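# Unload four cartons from pallet onto taped table area

## Task

Transfer each of the four cartons from the pallet to the table so that every one lies flat, stays entirely inside the blue tape outline, rests on no other carton, and keeps the face that was on top at the start still on top. Cartons must stay put without the robot supporting them, and at the end the tool must have released everything and moved away.

## Robot and tools

Robot: one six-joint arm (UR12e-style; joints from base: shoulder pan, shoulder lift, elbow, wrist 1, wrist 2, wrist 3) with a vacuum tool of four suction cups on two air channels. There is only this one arm, so every motion argument is a single row, not one per arm.

Frames. The scene frame has its origin on the table top directly beneath the arm base; +z is up, and looking along +x, +y lies to the left. Results give the cup point position in metres (end_effector_position) and its orientation as a quaternion w,x,y,z (end_effector_quat_wxyz), plus linear (m/s) and angular (rad/s) velocity. The cup point is the centre of the four cup rims when unloaded. The cups point along the cup point's +z. In cup point axes the cups are at x = -35 and +35 mm; the pair at y = -70 mm is channel a, the pair at y = +70 mm is channel b. The tool body reaches 148 mm to each side along y. The printed position may be slightly off, more so far from the base.

Row layout (used by both motion tools): 8 numbers, each in [-1, 1]: dx, dy, dz, rx, ry, rz, suction_a, suction_b. The first six are a relative offset, not a pose, expressed in the cup point's own axes; 1.0 equals 0.6 m of travel or 180 degrees of rotation, and rx, ry, rz form one rotation vector. The last two set vacuum per channel: 1 is full vacuum (roughly 75 kPa under ambient), smaller values give that fraction, and 0.01 or less switches the channel off. A channel keeps its setting until changed.

execute_actions(actions): a list of actions; each action is a list of up to 15 rows, one row per 1/30 s step; if fewer than 15 rows are given, the final row repeats for the remaining steps. Every row in an action is an offset from the cup point's measured pose when that action began (not from the previous row). For the first action of a call, that reference is the last pose reported in a result. Each step the commanded pose is clipped to at most 100 mm and 16 degrees away from the measured pose, so large offsets need several actions. An empty list simply returns state and images.

move(target, speed, stop_force, blocking): target is one row as above, an offset from the pose in the latest result that shows one. The cup point follows a straight path, turning the short way. speed is in m/s, 0.002 to 0.5 (default 0.25); rotation is capped at twice that in rad/s. The path takes 0.5 to 10 s and is cut off at 10 s. It does not avoid obstacles, and the real motion lags and can overshoot speed, especially near full extension. stop_force (13 to 80 N, only after 0.2 s of scene time) ends the path when the wrist sensor feels that much extra push opposing the motion for two steps; the arm then backs to its position two steps earlier and holds. Use it with a very slow speed for approaching contact; omit it when moving away from something you press on; do not rely on it for rotating moves. blocking=false returns after 0.5 s while the arm keeps going (not allowed with stop_force); then only wait or stop are accepted until the move ends. The result adds a move: line with the ending (done, off_target, moving, held, fault, contact), any limits (paced = command clipped; held = some steps blocked) and the distance to target.

wait(seconds): 0 to 10; lets time pass while the last command holds; returns early if a running move finishes. stop(): brakes a running move; braking needs room. zoom_image(camera, region): camera is one of cam_head_left, cam_head_right, cam_high, cam_low, cam_wrist; region is [x0, y0, x1, y1] pixels, at most 504 by 504. read_manual(section): licence texts only. finished_scene(scene): ends the current scene, given its number; irreversible, so only call it once the cartons are placed, released and the tool is clear.

Results also include: a Hand target line (the pose the controller is currently driving toward), possible pose unreachable lines (clearance check altered the command), step readings with HELD marking held-back steps, joint positions, Wrist force and Wrist torque in cup point axes (pressing on a surface gives force pointing back into the arm; offsets up to about 5.5 N, noise up to about 3.4 N, saturation near 100 N; no reading at the start is normal), suction_measured_a/b and part_present_a/b (becomes 1 at 0.54, back to 0 under 0.49).

Gripping. Switch a channel on and push both of its 36 mm cups fully onto a smooth flat face, away from edges, seams or holes. A sealed channel reads up to 0.17 below the command (0.27 with both on). Because one pump feeds both channels, a channel whose cup covers nothing steals all flow and the other loses grip. Under vacuum the cups shorten, bringing the load up to about 12 mm closer. To release, set the carton down on its support and turn both channels off, then lift at least 15 mm. A cup sealed to the table anchors the tool until its channel is switched off.

Cautions. The arm is stiff: commanding even slightly into a firm surface can trip a fault. A torque reaching a joint's limit (pan and lift 297, elbow 135, wrists 48.6 N m) or any outside force of 150 N freezes the arm for 10 s and drops the rest of the call. Holding loads heats motors; MOTOR HOT appears from 70 °C and brakes engage at 85 °C. Avoid drops, slips, slamming, hard pushes, and anything leaving the table, which ends the scene. Loose items may occasionally be nudged by outside disturbances. The simulation keeps running while you think, holding the last command.

Each tool is called as name(argument=value, ...) on one line, values as JSON.

## Session

execute_actions(actions=[])

Scene clock: 0.00 s.
end_effector_position=(+0.6284, +0.0145, +0.4846) suction_measured_a=0.01 part_present_a=0 suction_measured_b=0.01 part_present_b=0 end_effector_quat_wxyz=(+0.000, +0.699, +0.715, +0.001) end_effector_velocity=(-0.000, +0.001, -0.001) end_effector_angular_velocity=(-0.000, +0.001, +0.001)
Joint positions: [-0.28  -1.703  1.857 -1.726 -1.571 -1.851]
Joint velocities: [ 0.001  0.     0.001 -0.    -0.001 -0.   ]
Motor temperatures (°C, as the motors report them): [23 19 20 31 29 28]
Wrist force (N, on the end effector, along its own x y z axes, offset not removed): no reading
Wrist torque (N m, same axes, about the end effector's origin, offset not removed): no reading
Hand target: +0.628, +0.014, +0.485; +0.000, +0.699, +0.715, +0.001

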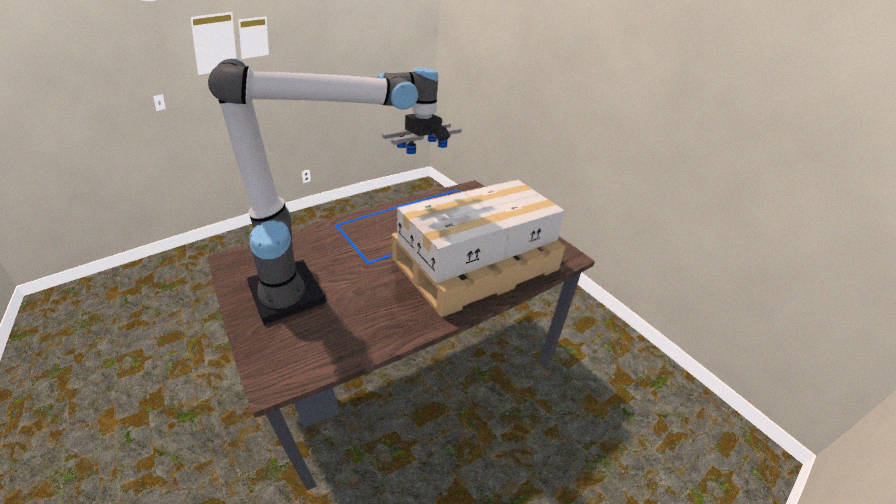

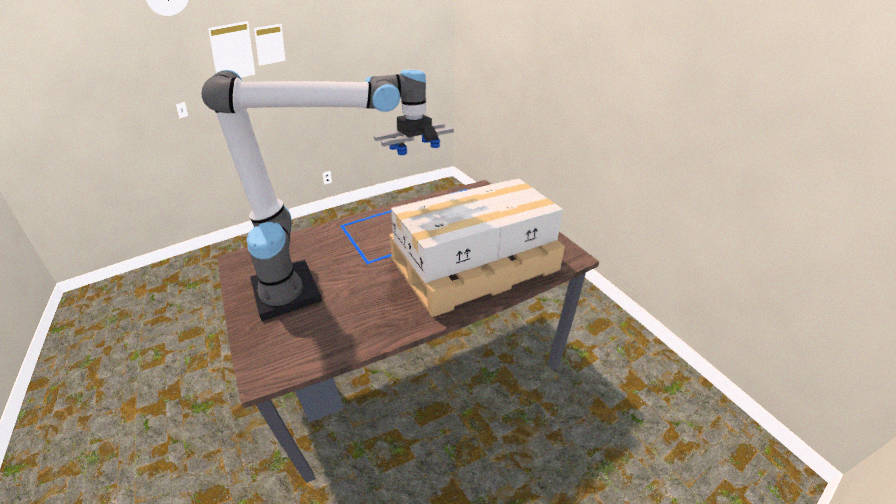

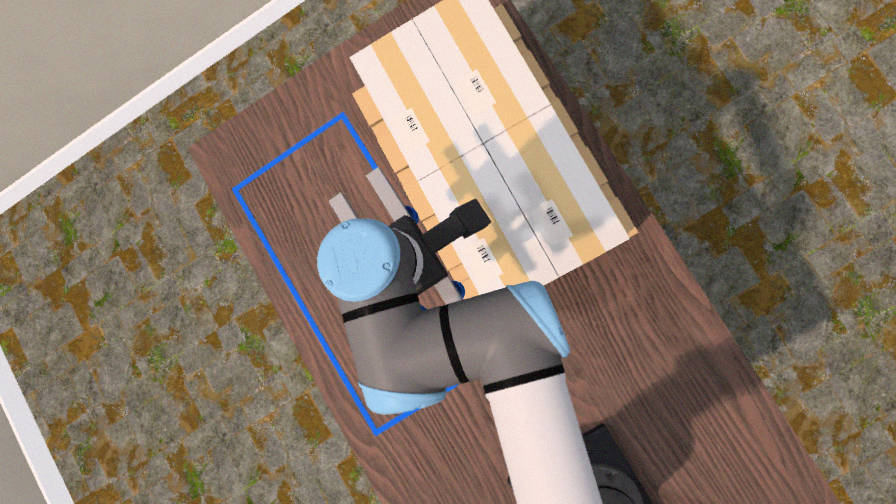

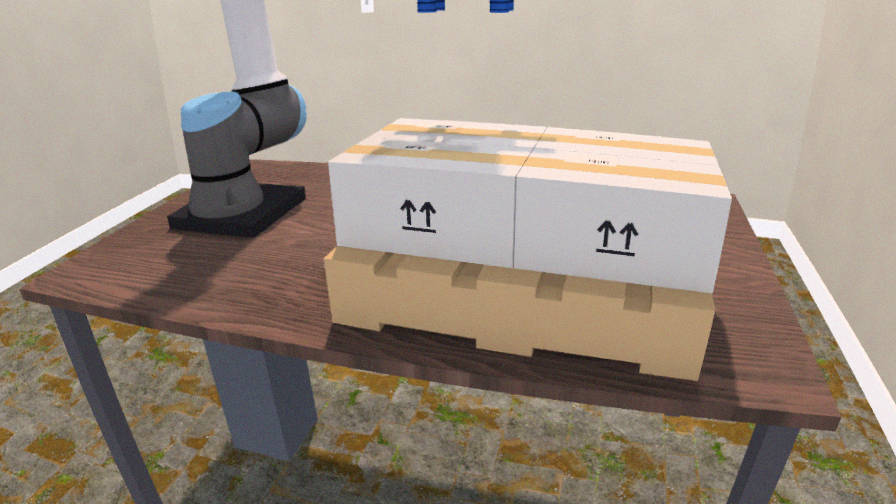

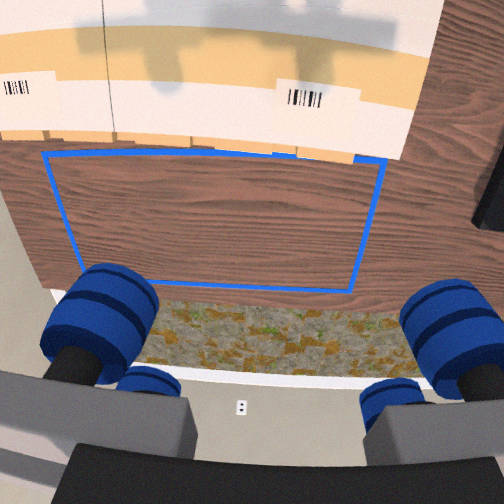

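move(target=[0.05,0.15,-0.3,0,-0.2056,0,0,0], speed=0.3)

Scene clock: 38.47 s.
end_effector_position=(+0.7174, +0.0463, +0.6644) suction_measured_a=0.01 part_present_a=0 suction_measured_b=0.01 part_present_b=0 end_effector_quat_wxyz=(+0.227, +0.663, +0.679, -0.221) end_effector_velocity=(+0.001, +0.000, +0.002) end_effector_angular_velocity=(-0.010, +0.002, -0.003)
Joint positions: [ 0.009 -1.522  1.456 -1.499 -2.216 -1.56 ]
Joint velocities: [ 0.003  0.005 -0.008  0.01  -0.01   0.007]
Motor temperatures (°C, as the motors report them): [23 19 20 31 29 28]
Wrist force (N, on the end effector, along its own x y z axes, offset not removed): [4.1 -0.7 0.5]
Wrist torque (N m, same axes, about the end effector's origin, offset not removed): [-0.05 -0.67 0.11]
Hand target: +0.718, +0.046, +0.665; +0.227, +0.663, +0.678, -0.221
Off the commanded pose: 0.000 m, 0 deg.
move: done

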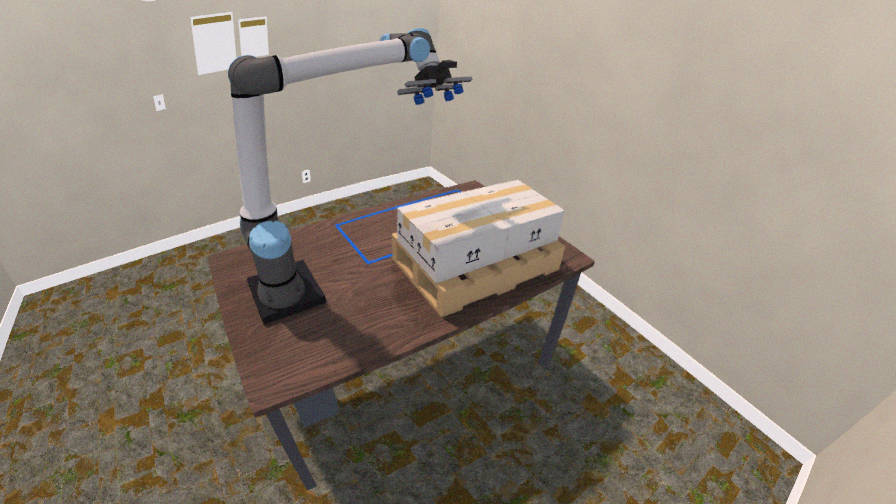

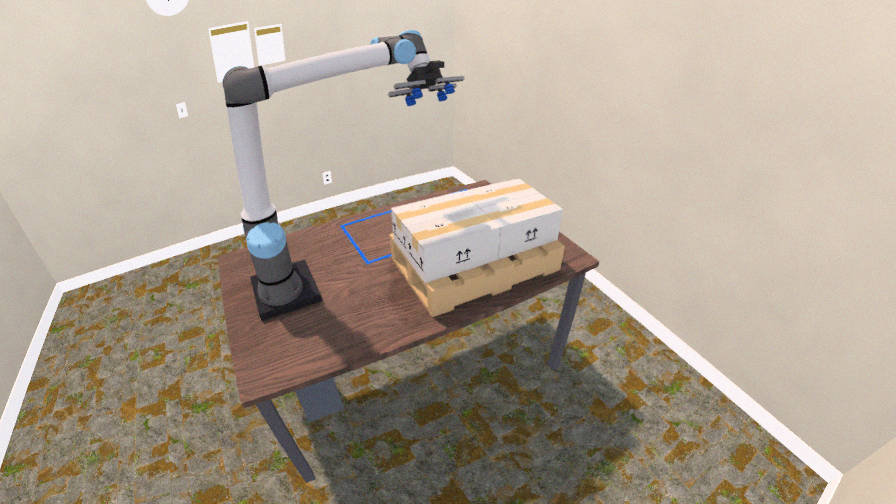

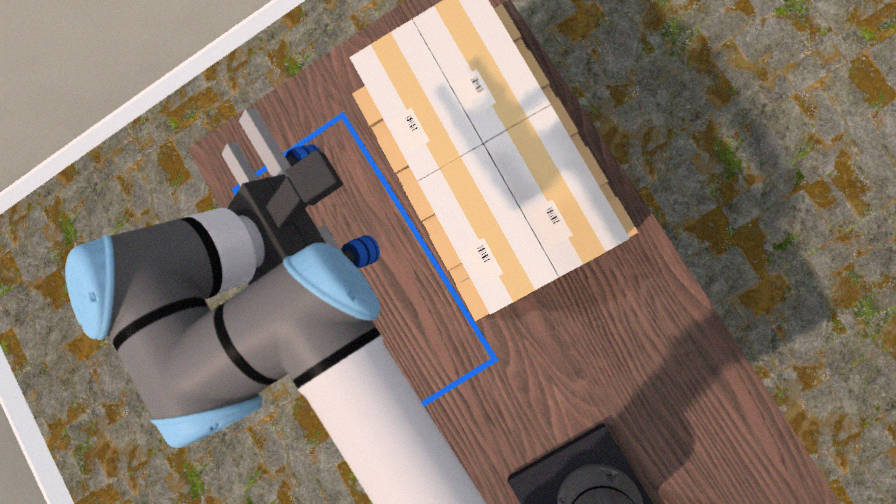

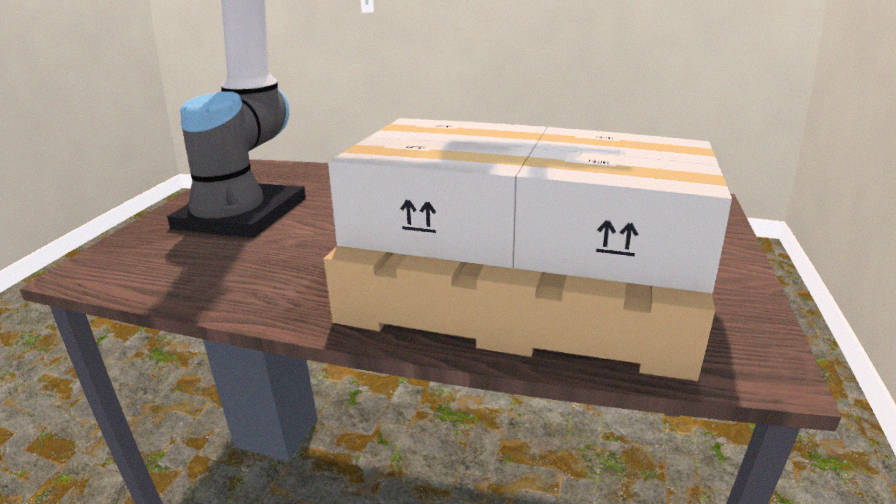

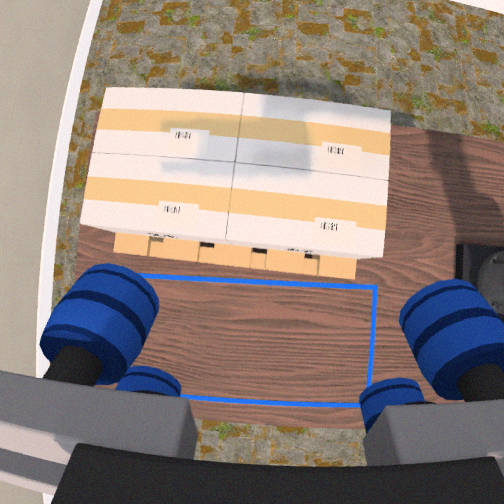

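zoom_image(camera="cam_wrist", region=[60,70,420,430])

move(target=[-0.2663,0,0.2007,0,0,0,0,0], speed=0.3)

Region (60, 70, 420, 430) of cam_wrist's 504x504 image, scaled by 1.400, with more detail than that image has.

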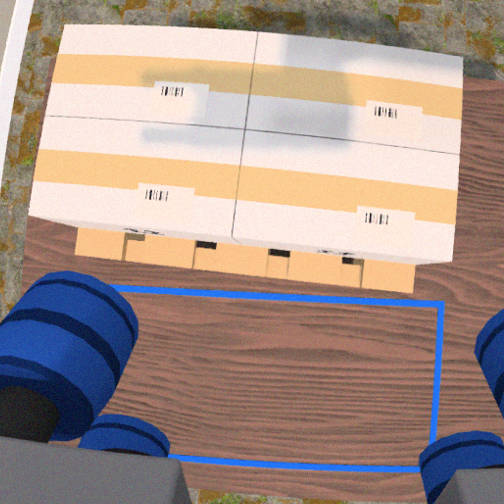

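Scene clock: 58.83 s.
end_effector_position=(+0.7221, -0.1533, +0.6641) suction_measured_a=0.01 part_present_a=0 suction_measured_b=0.01 part_present_b=0 end_effector_quat_wxyz=(+0.227, +0.663, +0.678, -0.221) end_effector_velocity=(+0.001, -0.002, -0.001) end_effector_angular_velocity=(+0.002, +0.000, +0.002)
Joint positions: [-0.271 -1.557  1.536 -1.749 -2.188 -1.906]
Joint velocities: [-0.003  0.001  0.    -0.004  0.003 -0.005]
Motor temperatures (°C, as the motors report them): [23 19 20 31 29 28]
Wrist force (N, on the end effector, along its own x y z axes, offset not removed): [-0.2 -1.6 -4.4]
Wrist torque (N m, same axes, about the end effector's origin, offset not removed): [-0.26 -0.10 0.03]
Hand target: +0.722, -0.154, +0.664; +0.227, +0.663, +0.679, -0.221
Off the commanded pose: 0.000 m, 0 deg.
move: done

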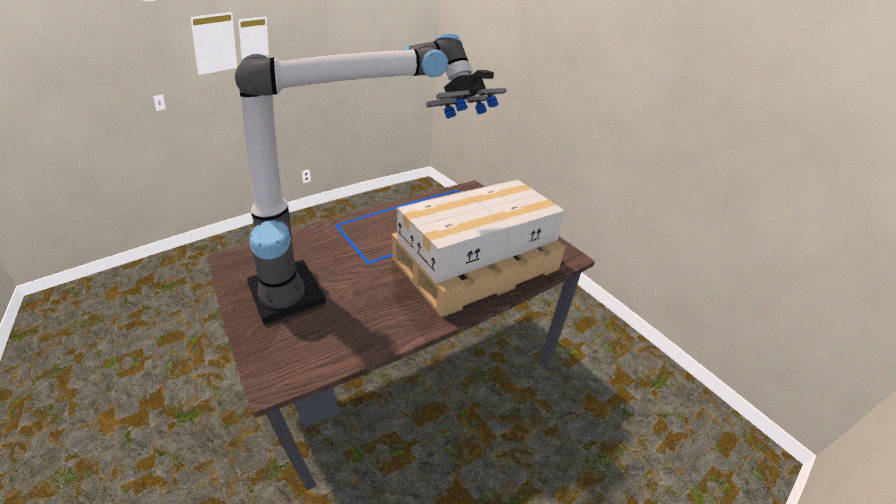

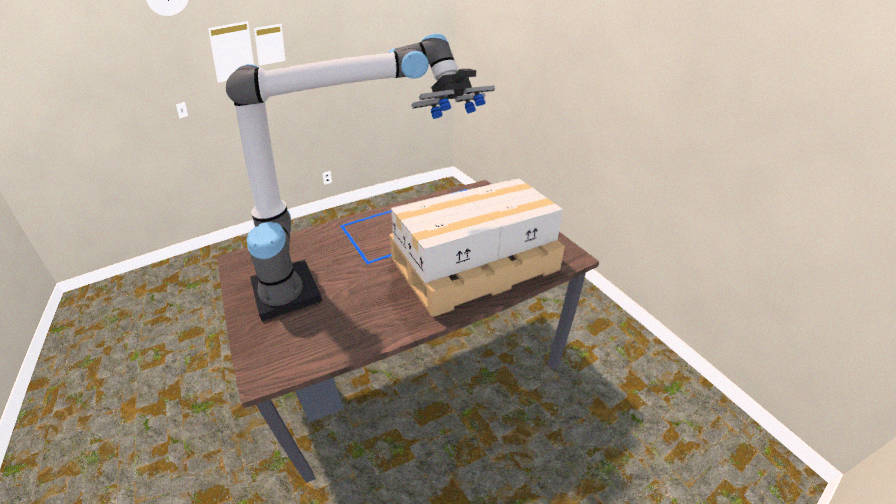

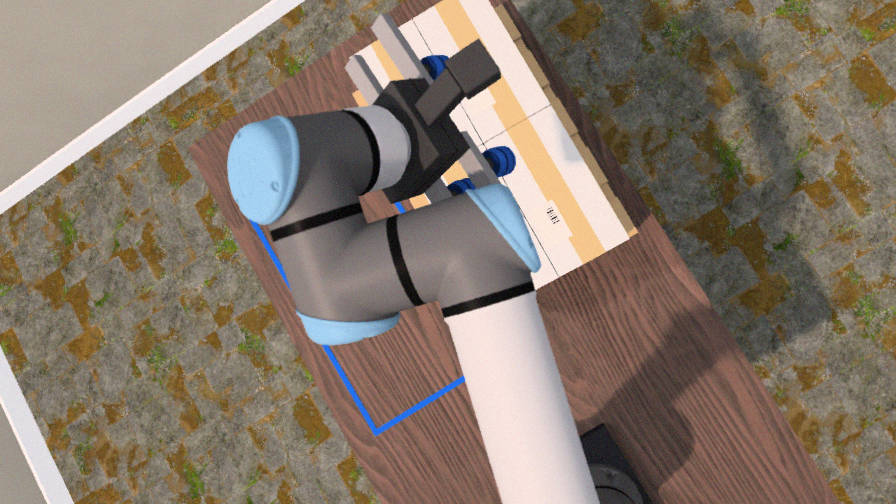

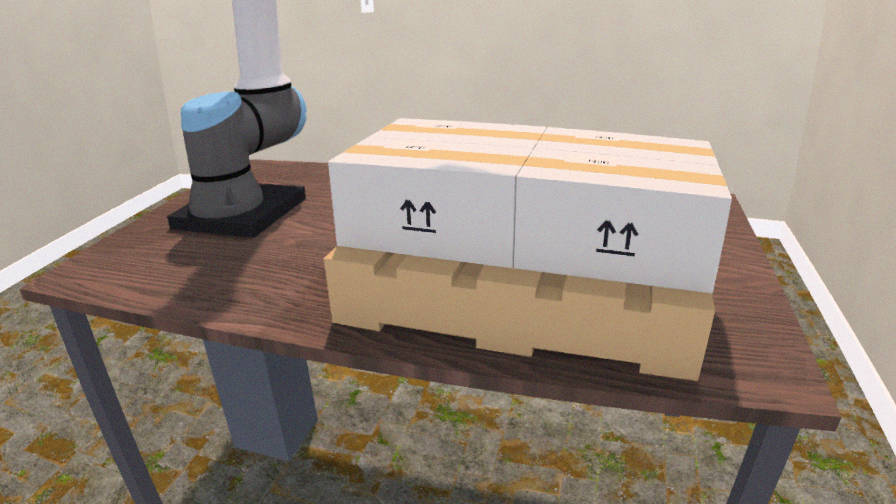

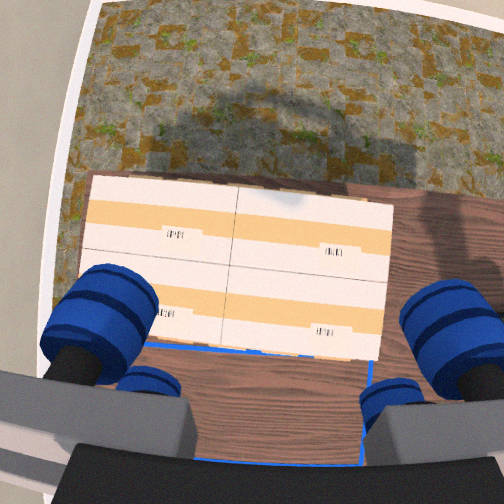

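move(target=[0.418,-0.118,0.374,0,0.2056,0,0,0], speed=0.3)

move(target=[0,0,0.07,0,0,0.019,0,0], speed=0.15)

Scene clock: 97.30 s.
end_effector_position=(+0.6500, -0.0891, +0.3343) suction_measured_a=0.01 part_present_a=0 suction_measured_b=0.01 part_present_b=0 end_effector_quat_wxyz=(+0.000, +0.699, +0.715, +0.001) end_effector_velocity=(-0.000, +0.001, -0.002) end_effector_angular_velocity=(+0.004, -0.001, +0.002)
Joint positions: [-0.428 -1.578  2.018 -2.011 -1.57  -1.999]
Joint velocities: [-0.001  0.001  0.003 -0.003  0.004 -0.002]
Motor temperatures (°C, as the motors report them): [23 19 20 31 29 28]
Wrist force (N, on the end effector, along its own x y z axes, offset not removed): [0.4 -0.9 -0.7]
Wrist torque (N m, same axes, about the end effector's origin, offset not removed): [-0.27 -0.13 0.07]
Hand target: +0.650, -0.089, +0.334; -0.000, +0.699, +0.715, +0.001
Off the commanded pose: 0.000 m, 0 deg.
move: done

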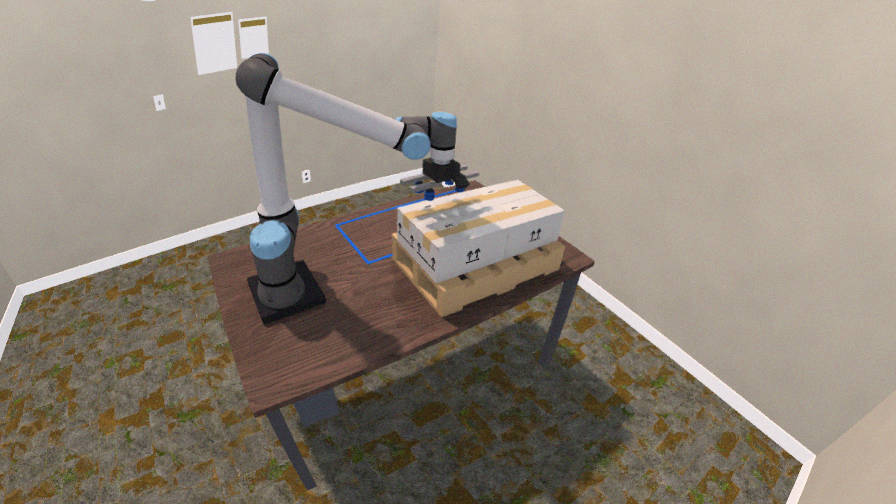

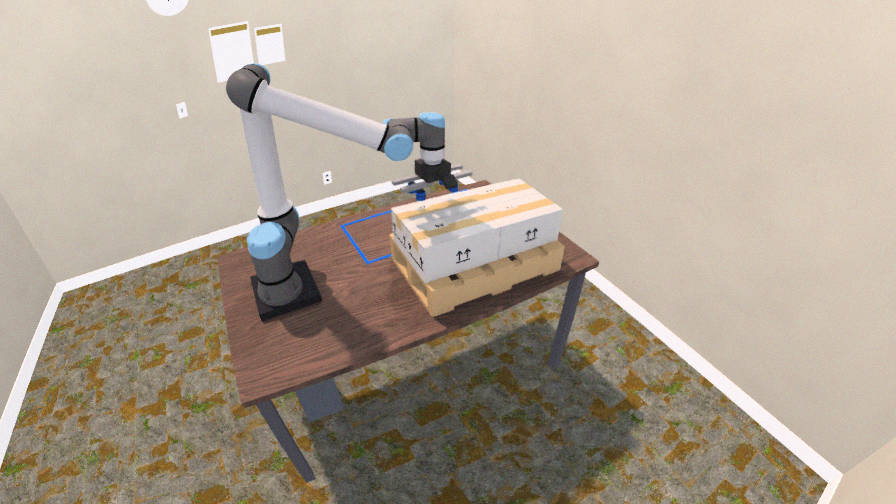

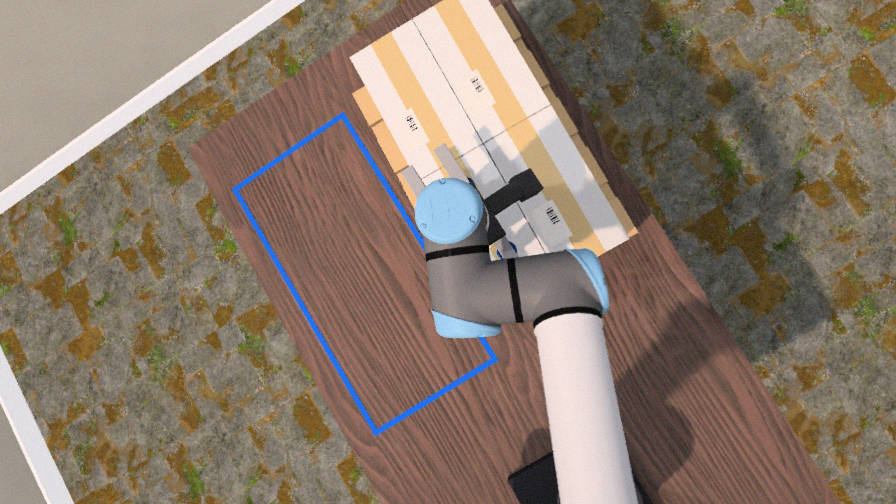

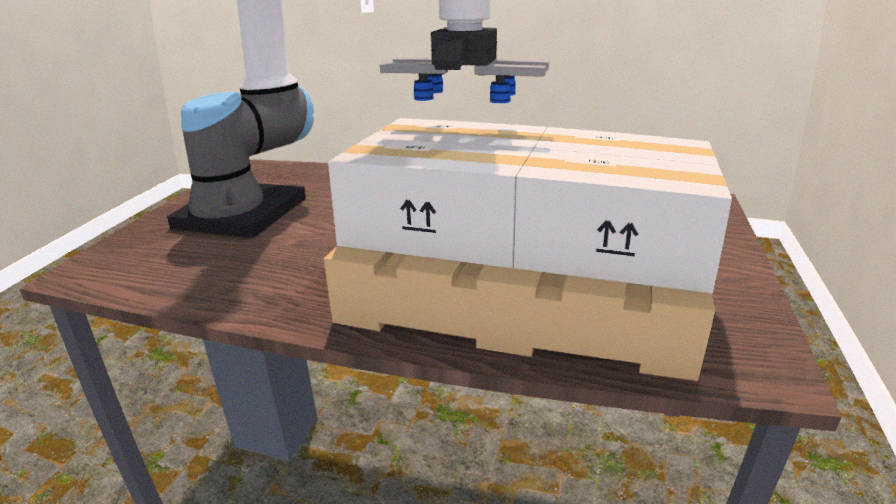

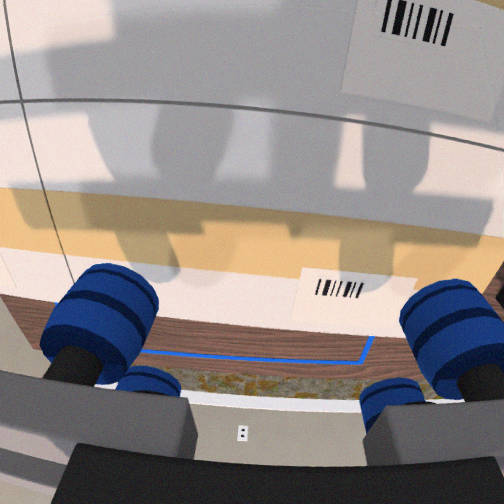

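Scene clock: 98.27 s.
end_effector_position=(+0.6500, -0.0891, +0.2927) suction_measured_a=0.01 part_present_a=0 suction_measured_b=0.01 part_present_b=0 end_effector_quat_wxyz=(+0.000, +0.720, +0.694, +0.001) end_effector_velocity=(+0.000, +0.001, -0.003) end_effector_angular_velocity=(-0.000, -0.000, -0.002)
Joint positions: [-0.428 -1.543  2.065 -2.093 -1.57  -1.94 ]
Joint velocities: [ 0.001  0.002  0.003 -0.005 -0.     0.003]
Motor temperatures (°C, as the motors report them): [23 19 20 31 29 28]
Wrist force (N, on the end effector, along its own x y z axes, offset not removed): [2.4 -1.8 -2.1]
Wrist torque (N m, same axes, about the end effector's origin, offset not removed): [-0.30 -0.35 0.16]
Hand target: +0.650, -0.089, +0.292; +0.000, +0.720, +0.694, +0.001
Off the commanded pose: 0.000 m, 0 deg.
move: done

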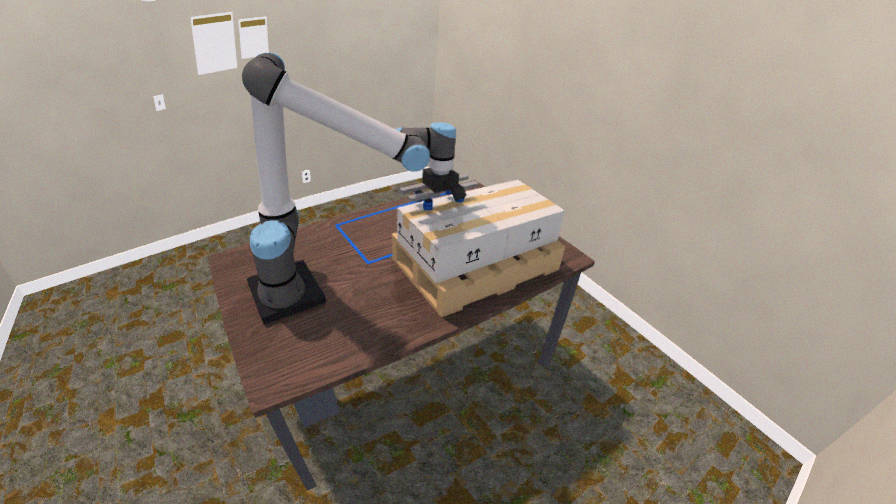

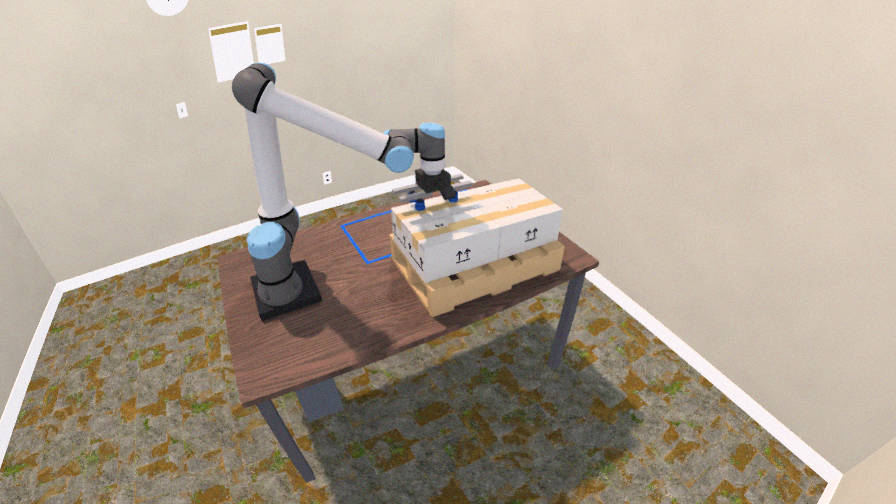

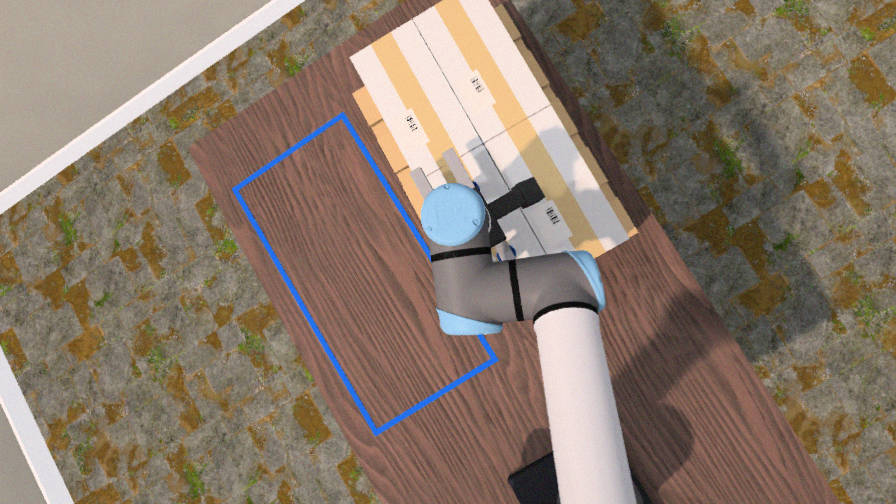

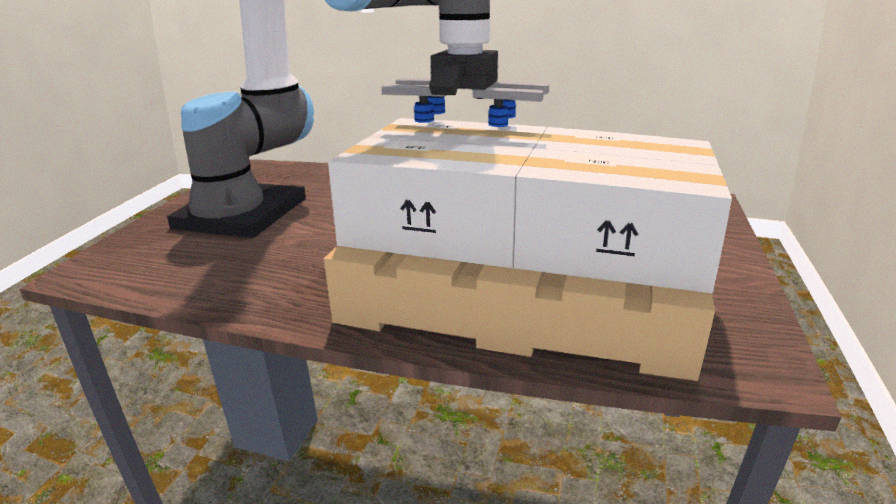

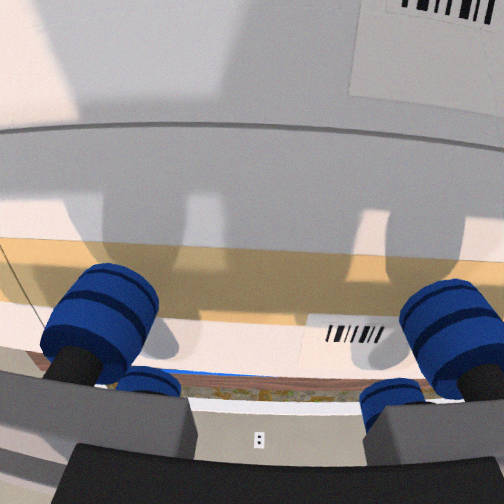

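move(target=[0,0,0.1,0,0,0,0,0], speed=0.015, stop_force=15)

Scene clock: 110.43 s.
end_effector_position=(+0.6500, -0.0890, +0.2687) suction_measured_a=0.01 part_present_a=0 suction_measured_b=0.01 part_present_b=0 end_effector_quat_wxyz=(+0.000, +0.720, +0.694, +0.001) end_effector_velocity=(+0.000, -0.001, +0.005) end_effector_angular_velocity=(+0.001, -0.001, -0.001)
Joint positions: [-0.428 -1.52   2.089 -2.141 -1.57  -1.94 ]
Joint velocities: [-0.001 -0.005 -0.006  0.01   0.001  0.   ]
Motor temperatures (°C, as the motors report them): [23 19 20 31 29 28]
Wrist force (N, on the end effector, along its own x y z axes, offset not removed): [1.3 -2.7 -17.0]
Wrist torque (N m, same axes, about the end effector's origin, offset not removed): [-0.34 -0.20 0.10]
Hand target: +0.650, -0.089, +0.269; +0.000, +0.720, +0.694, +0.001
Off the commanded pose: 0.036 m, 0 deg.
move: contact

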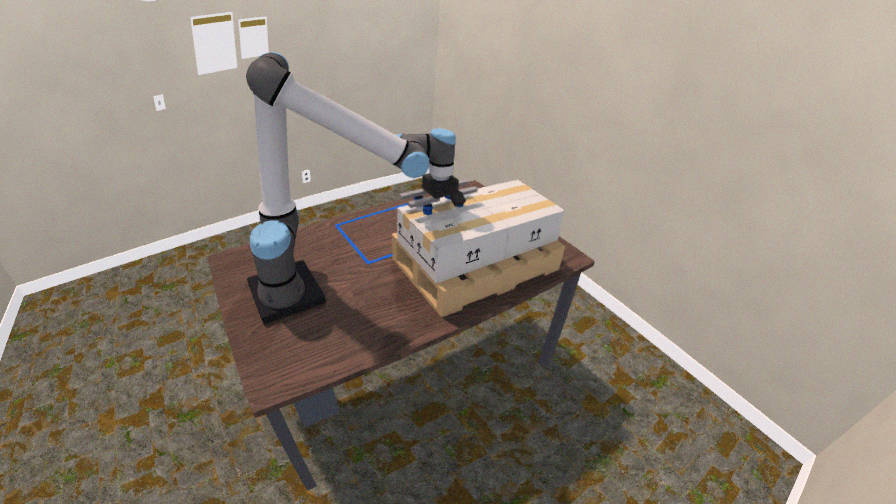

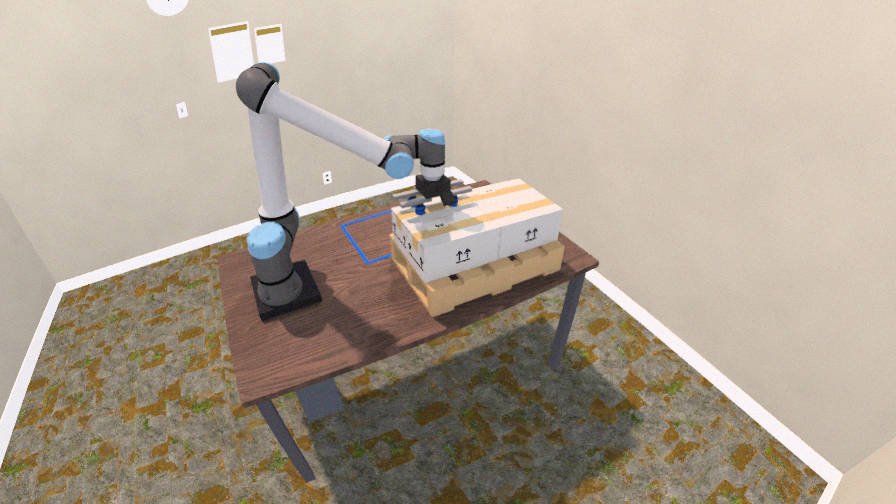

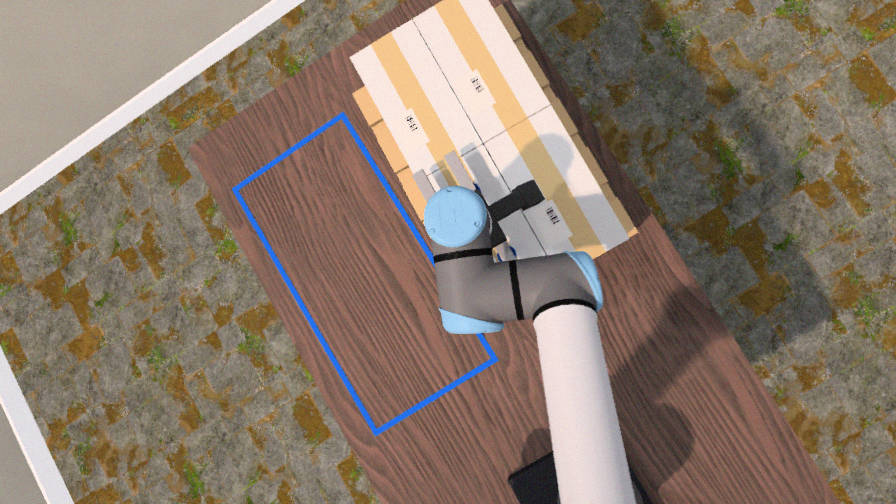

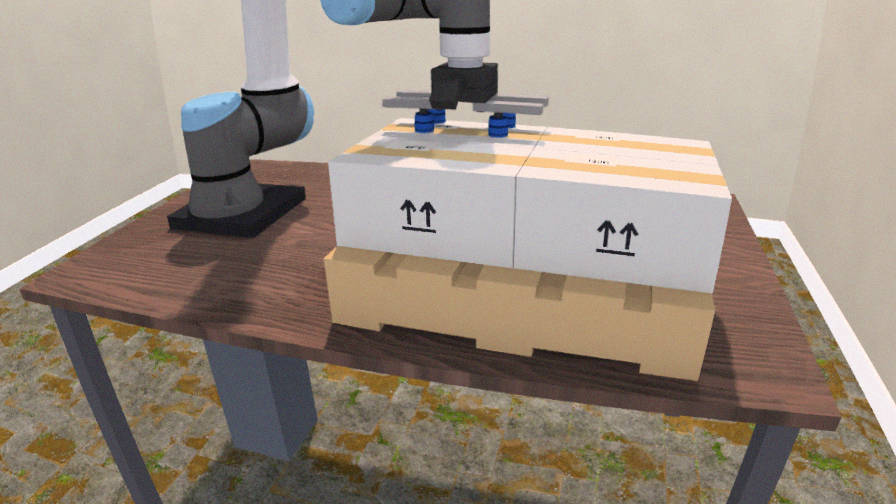

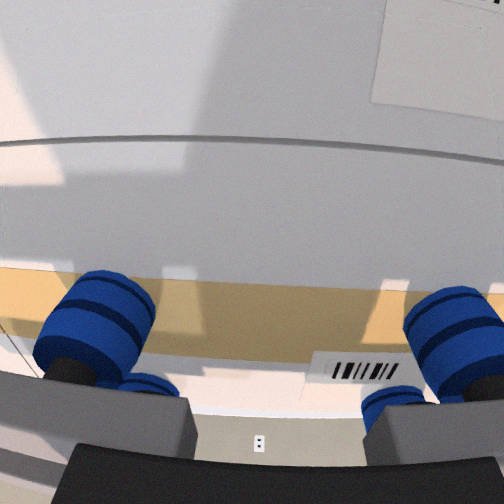

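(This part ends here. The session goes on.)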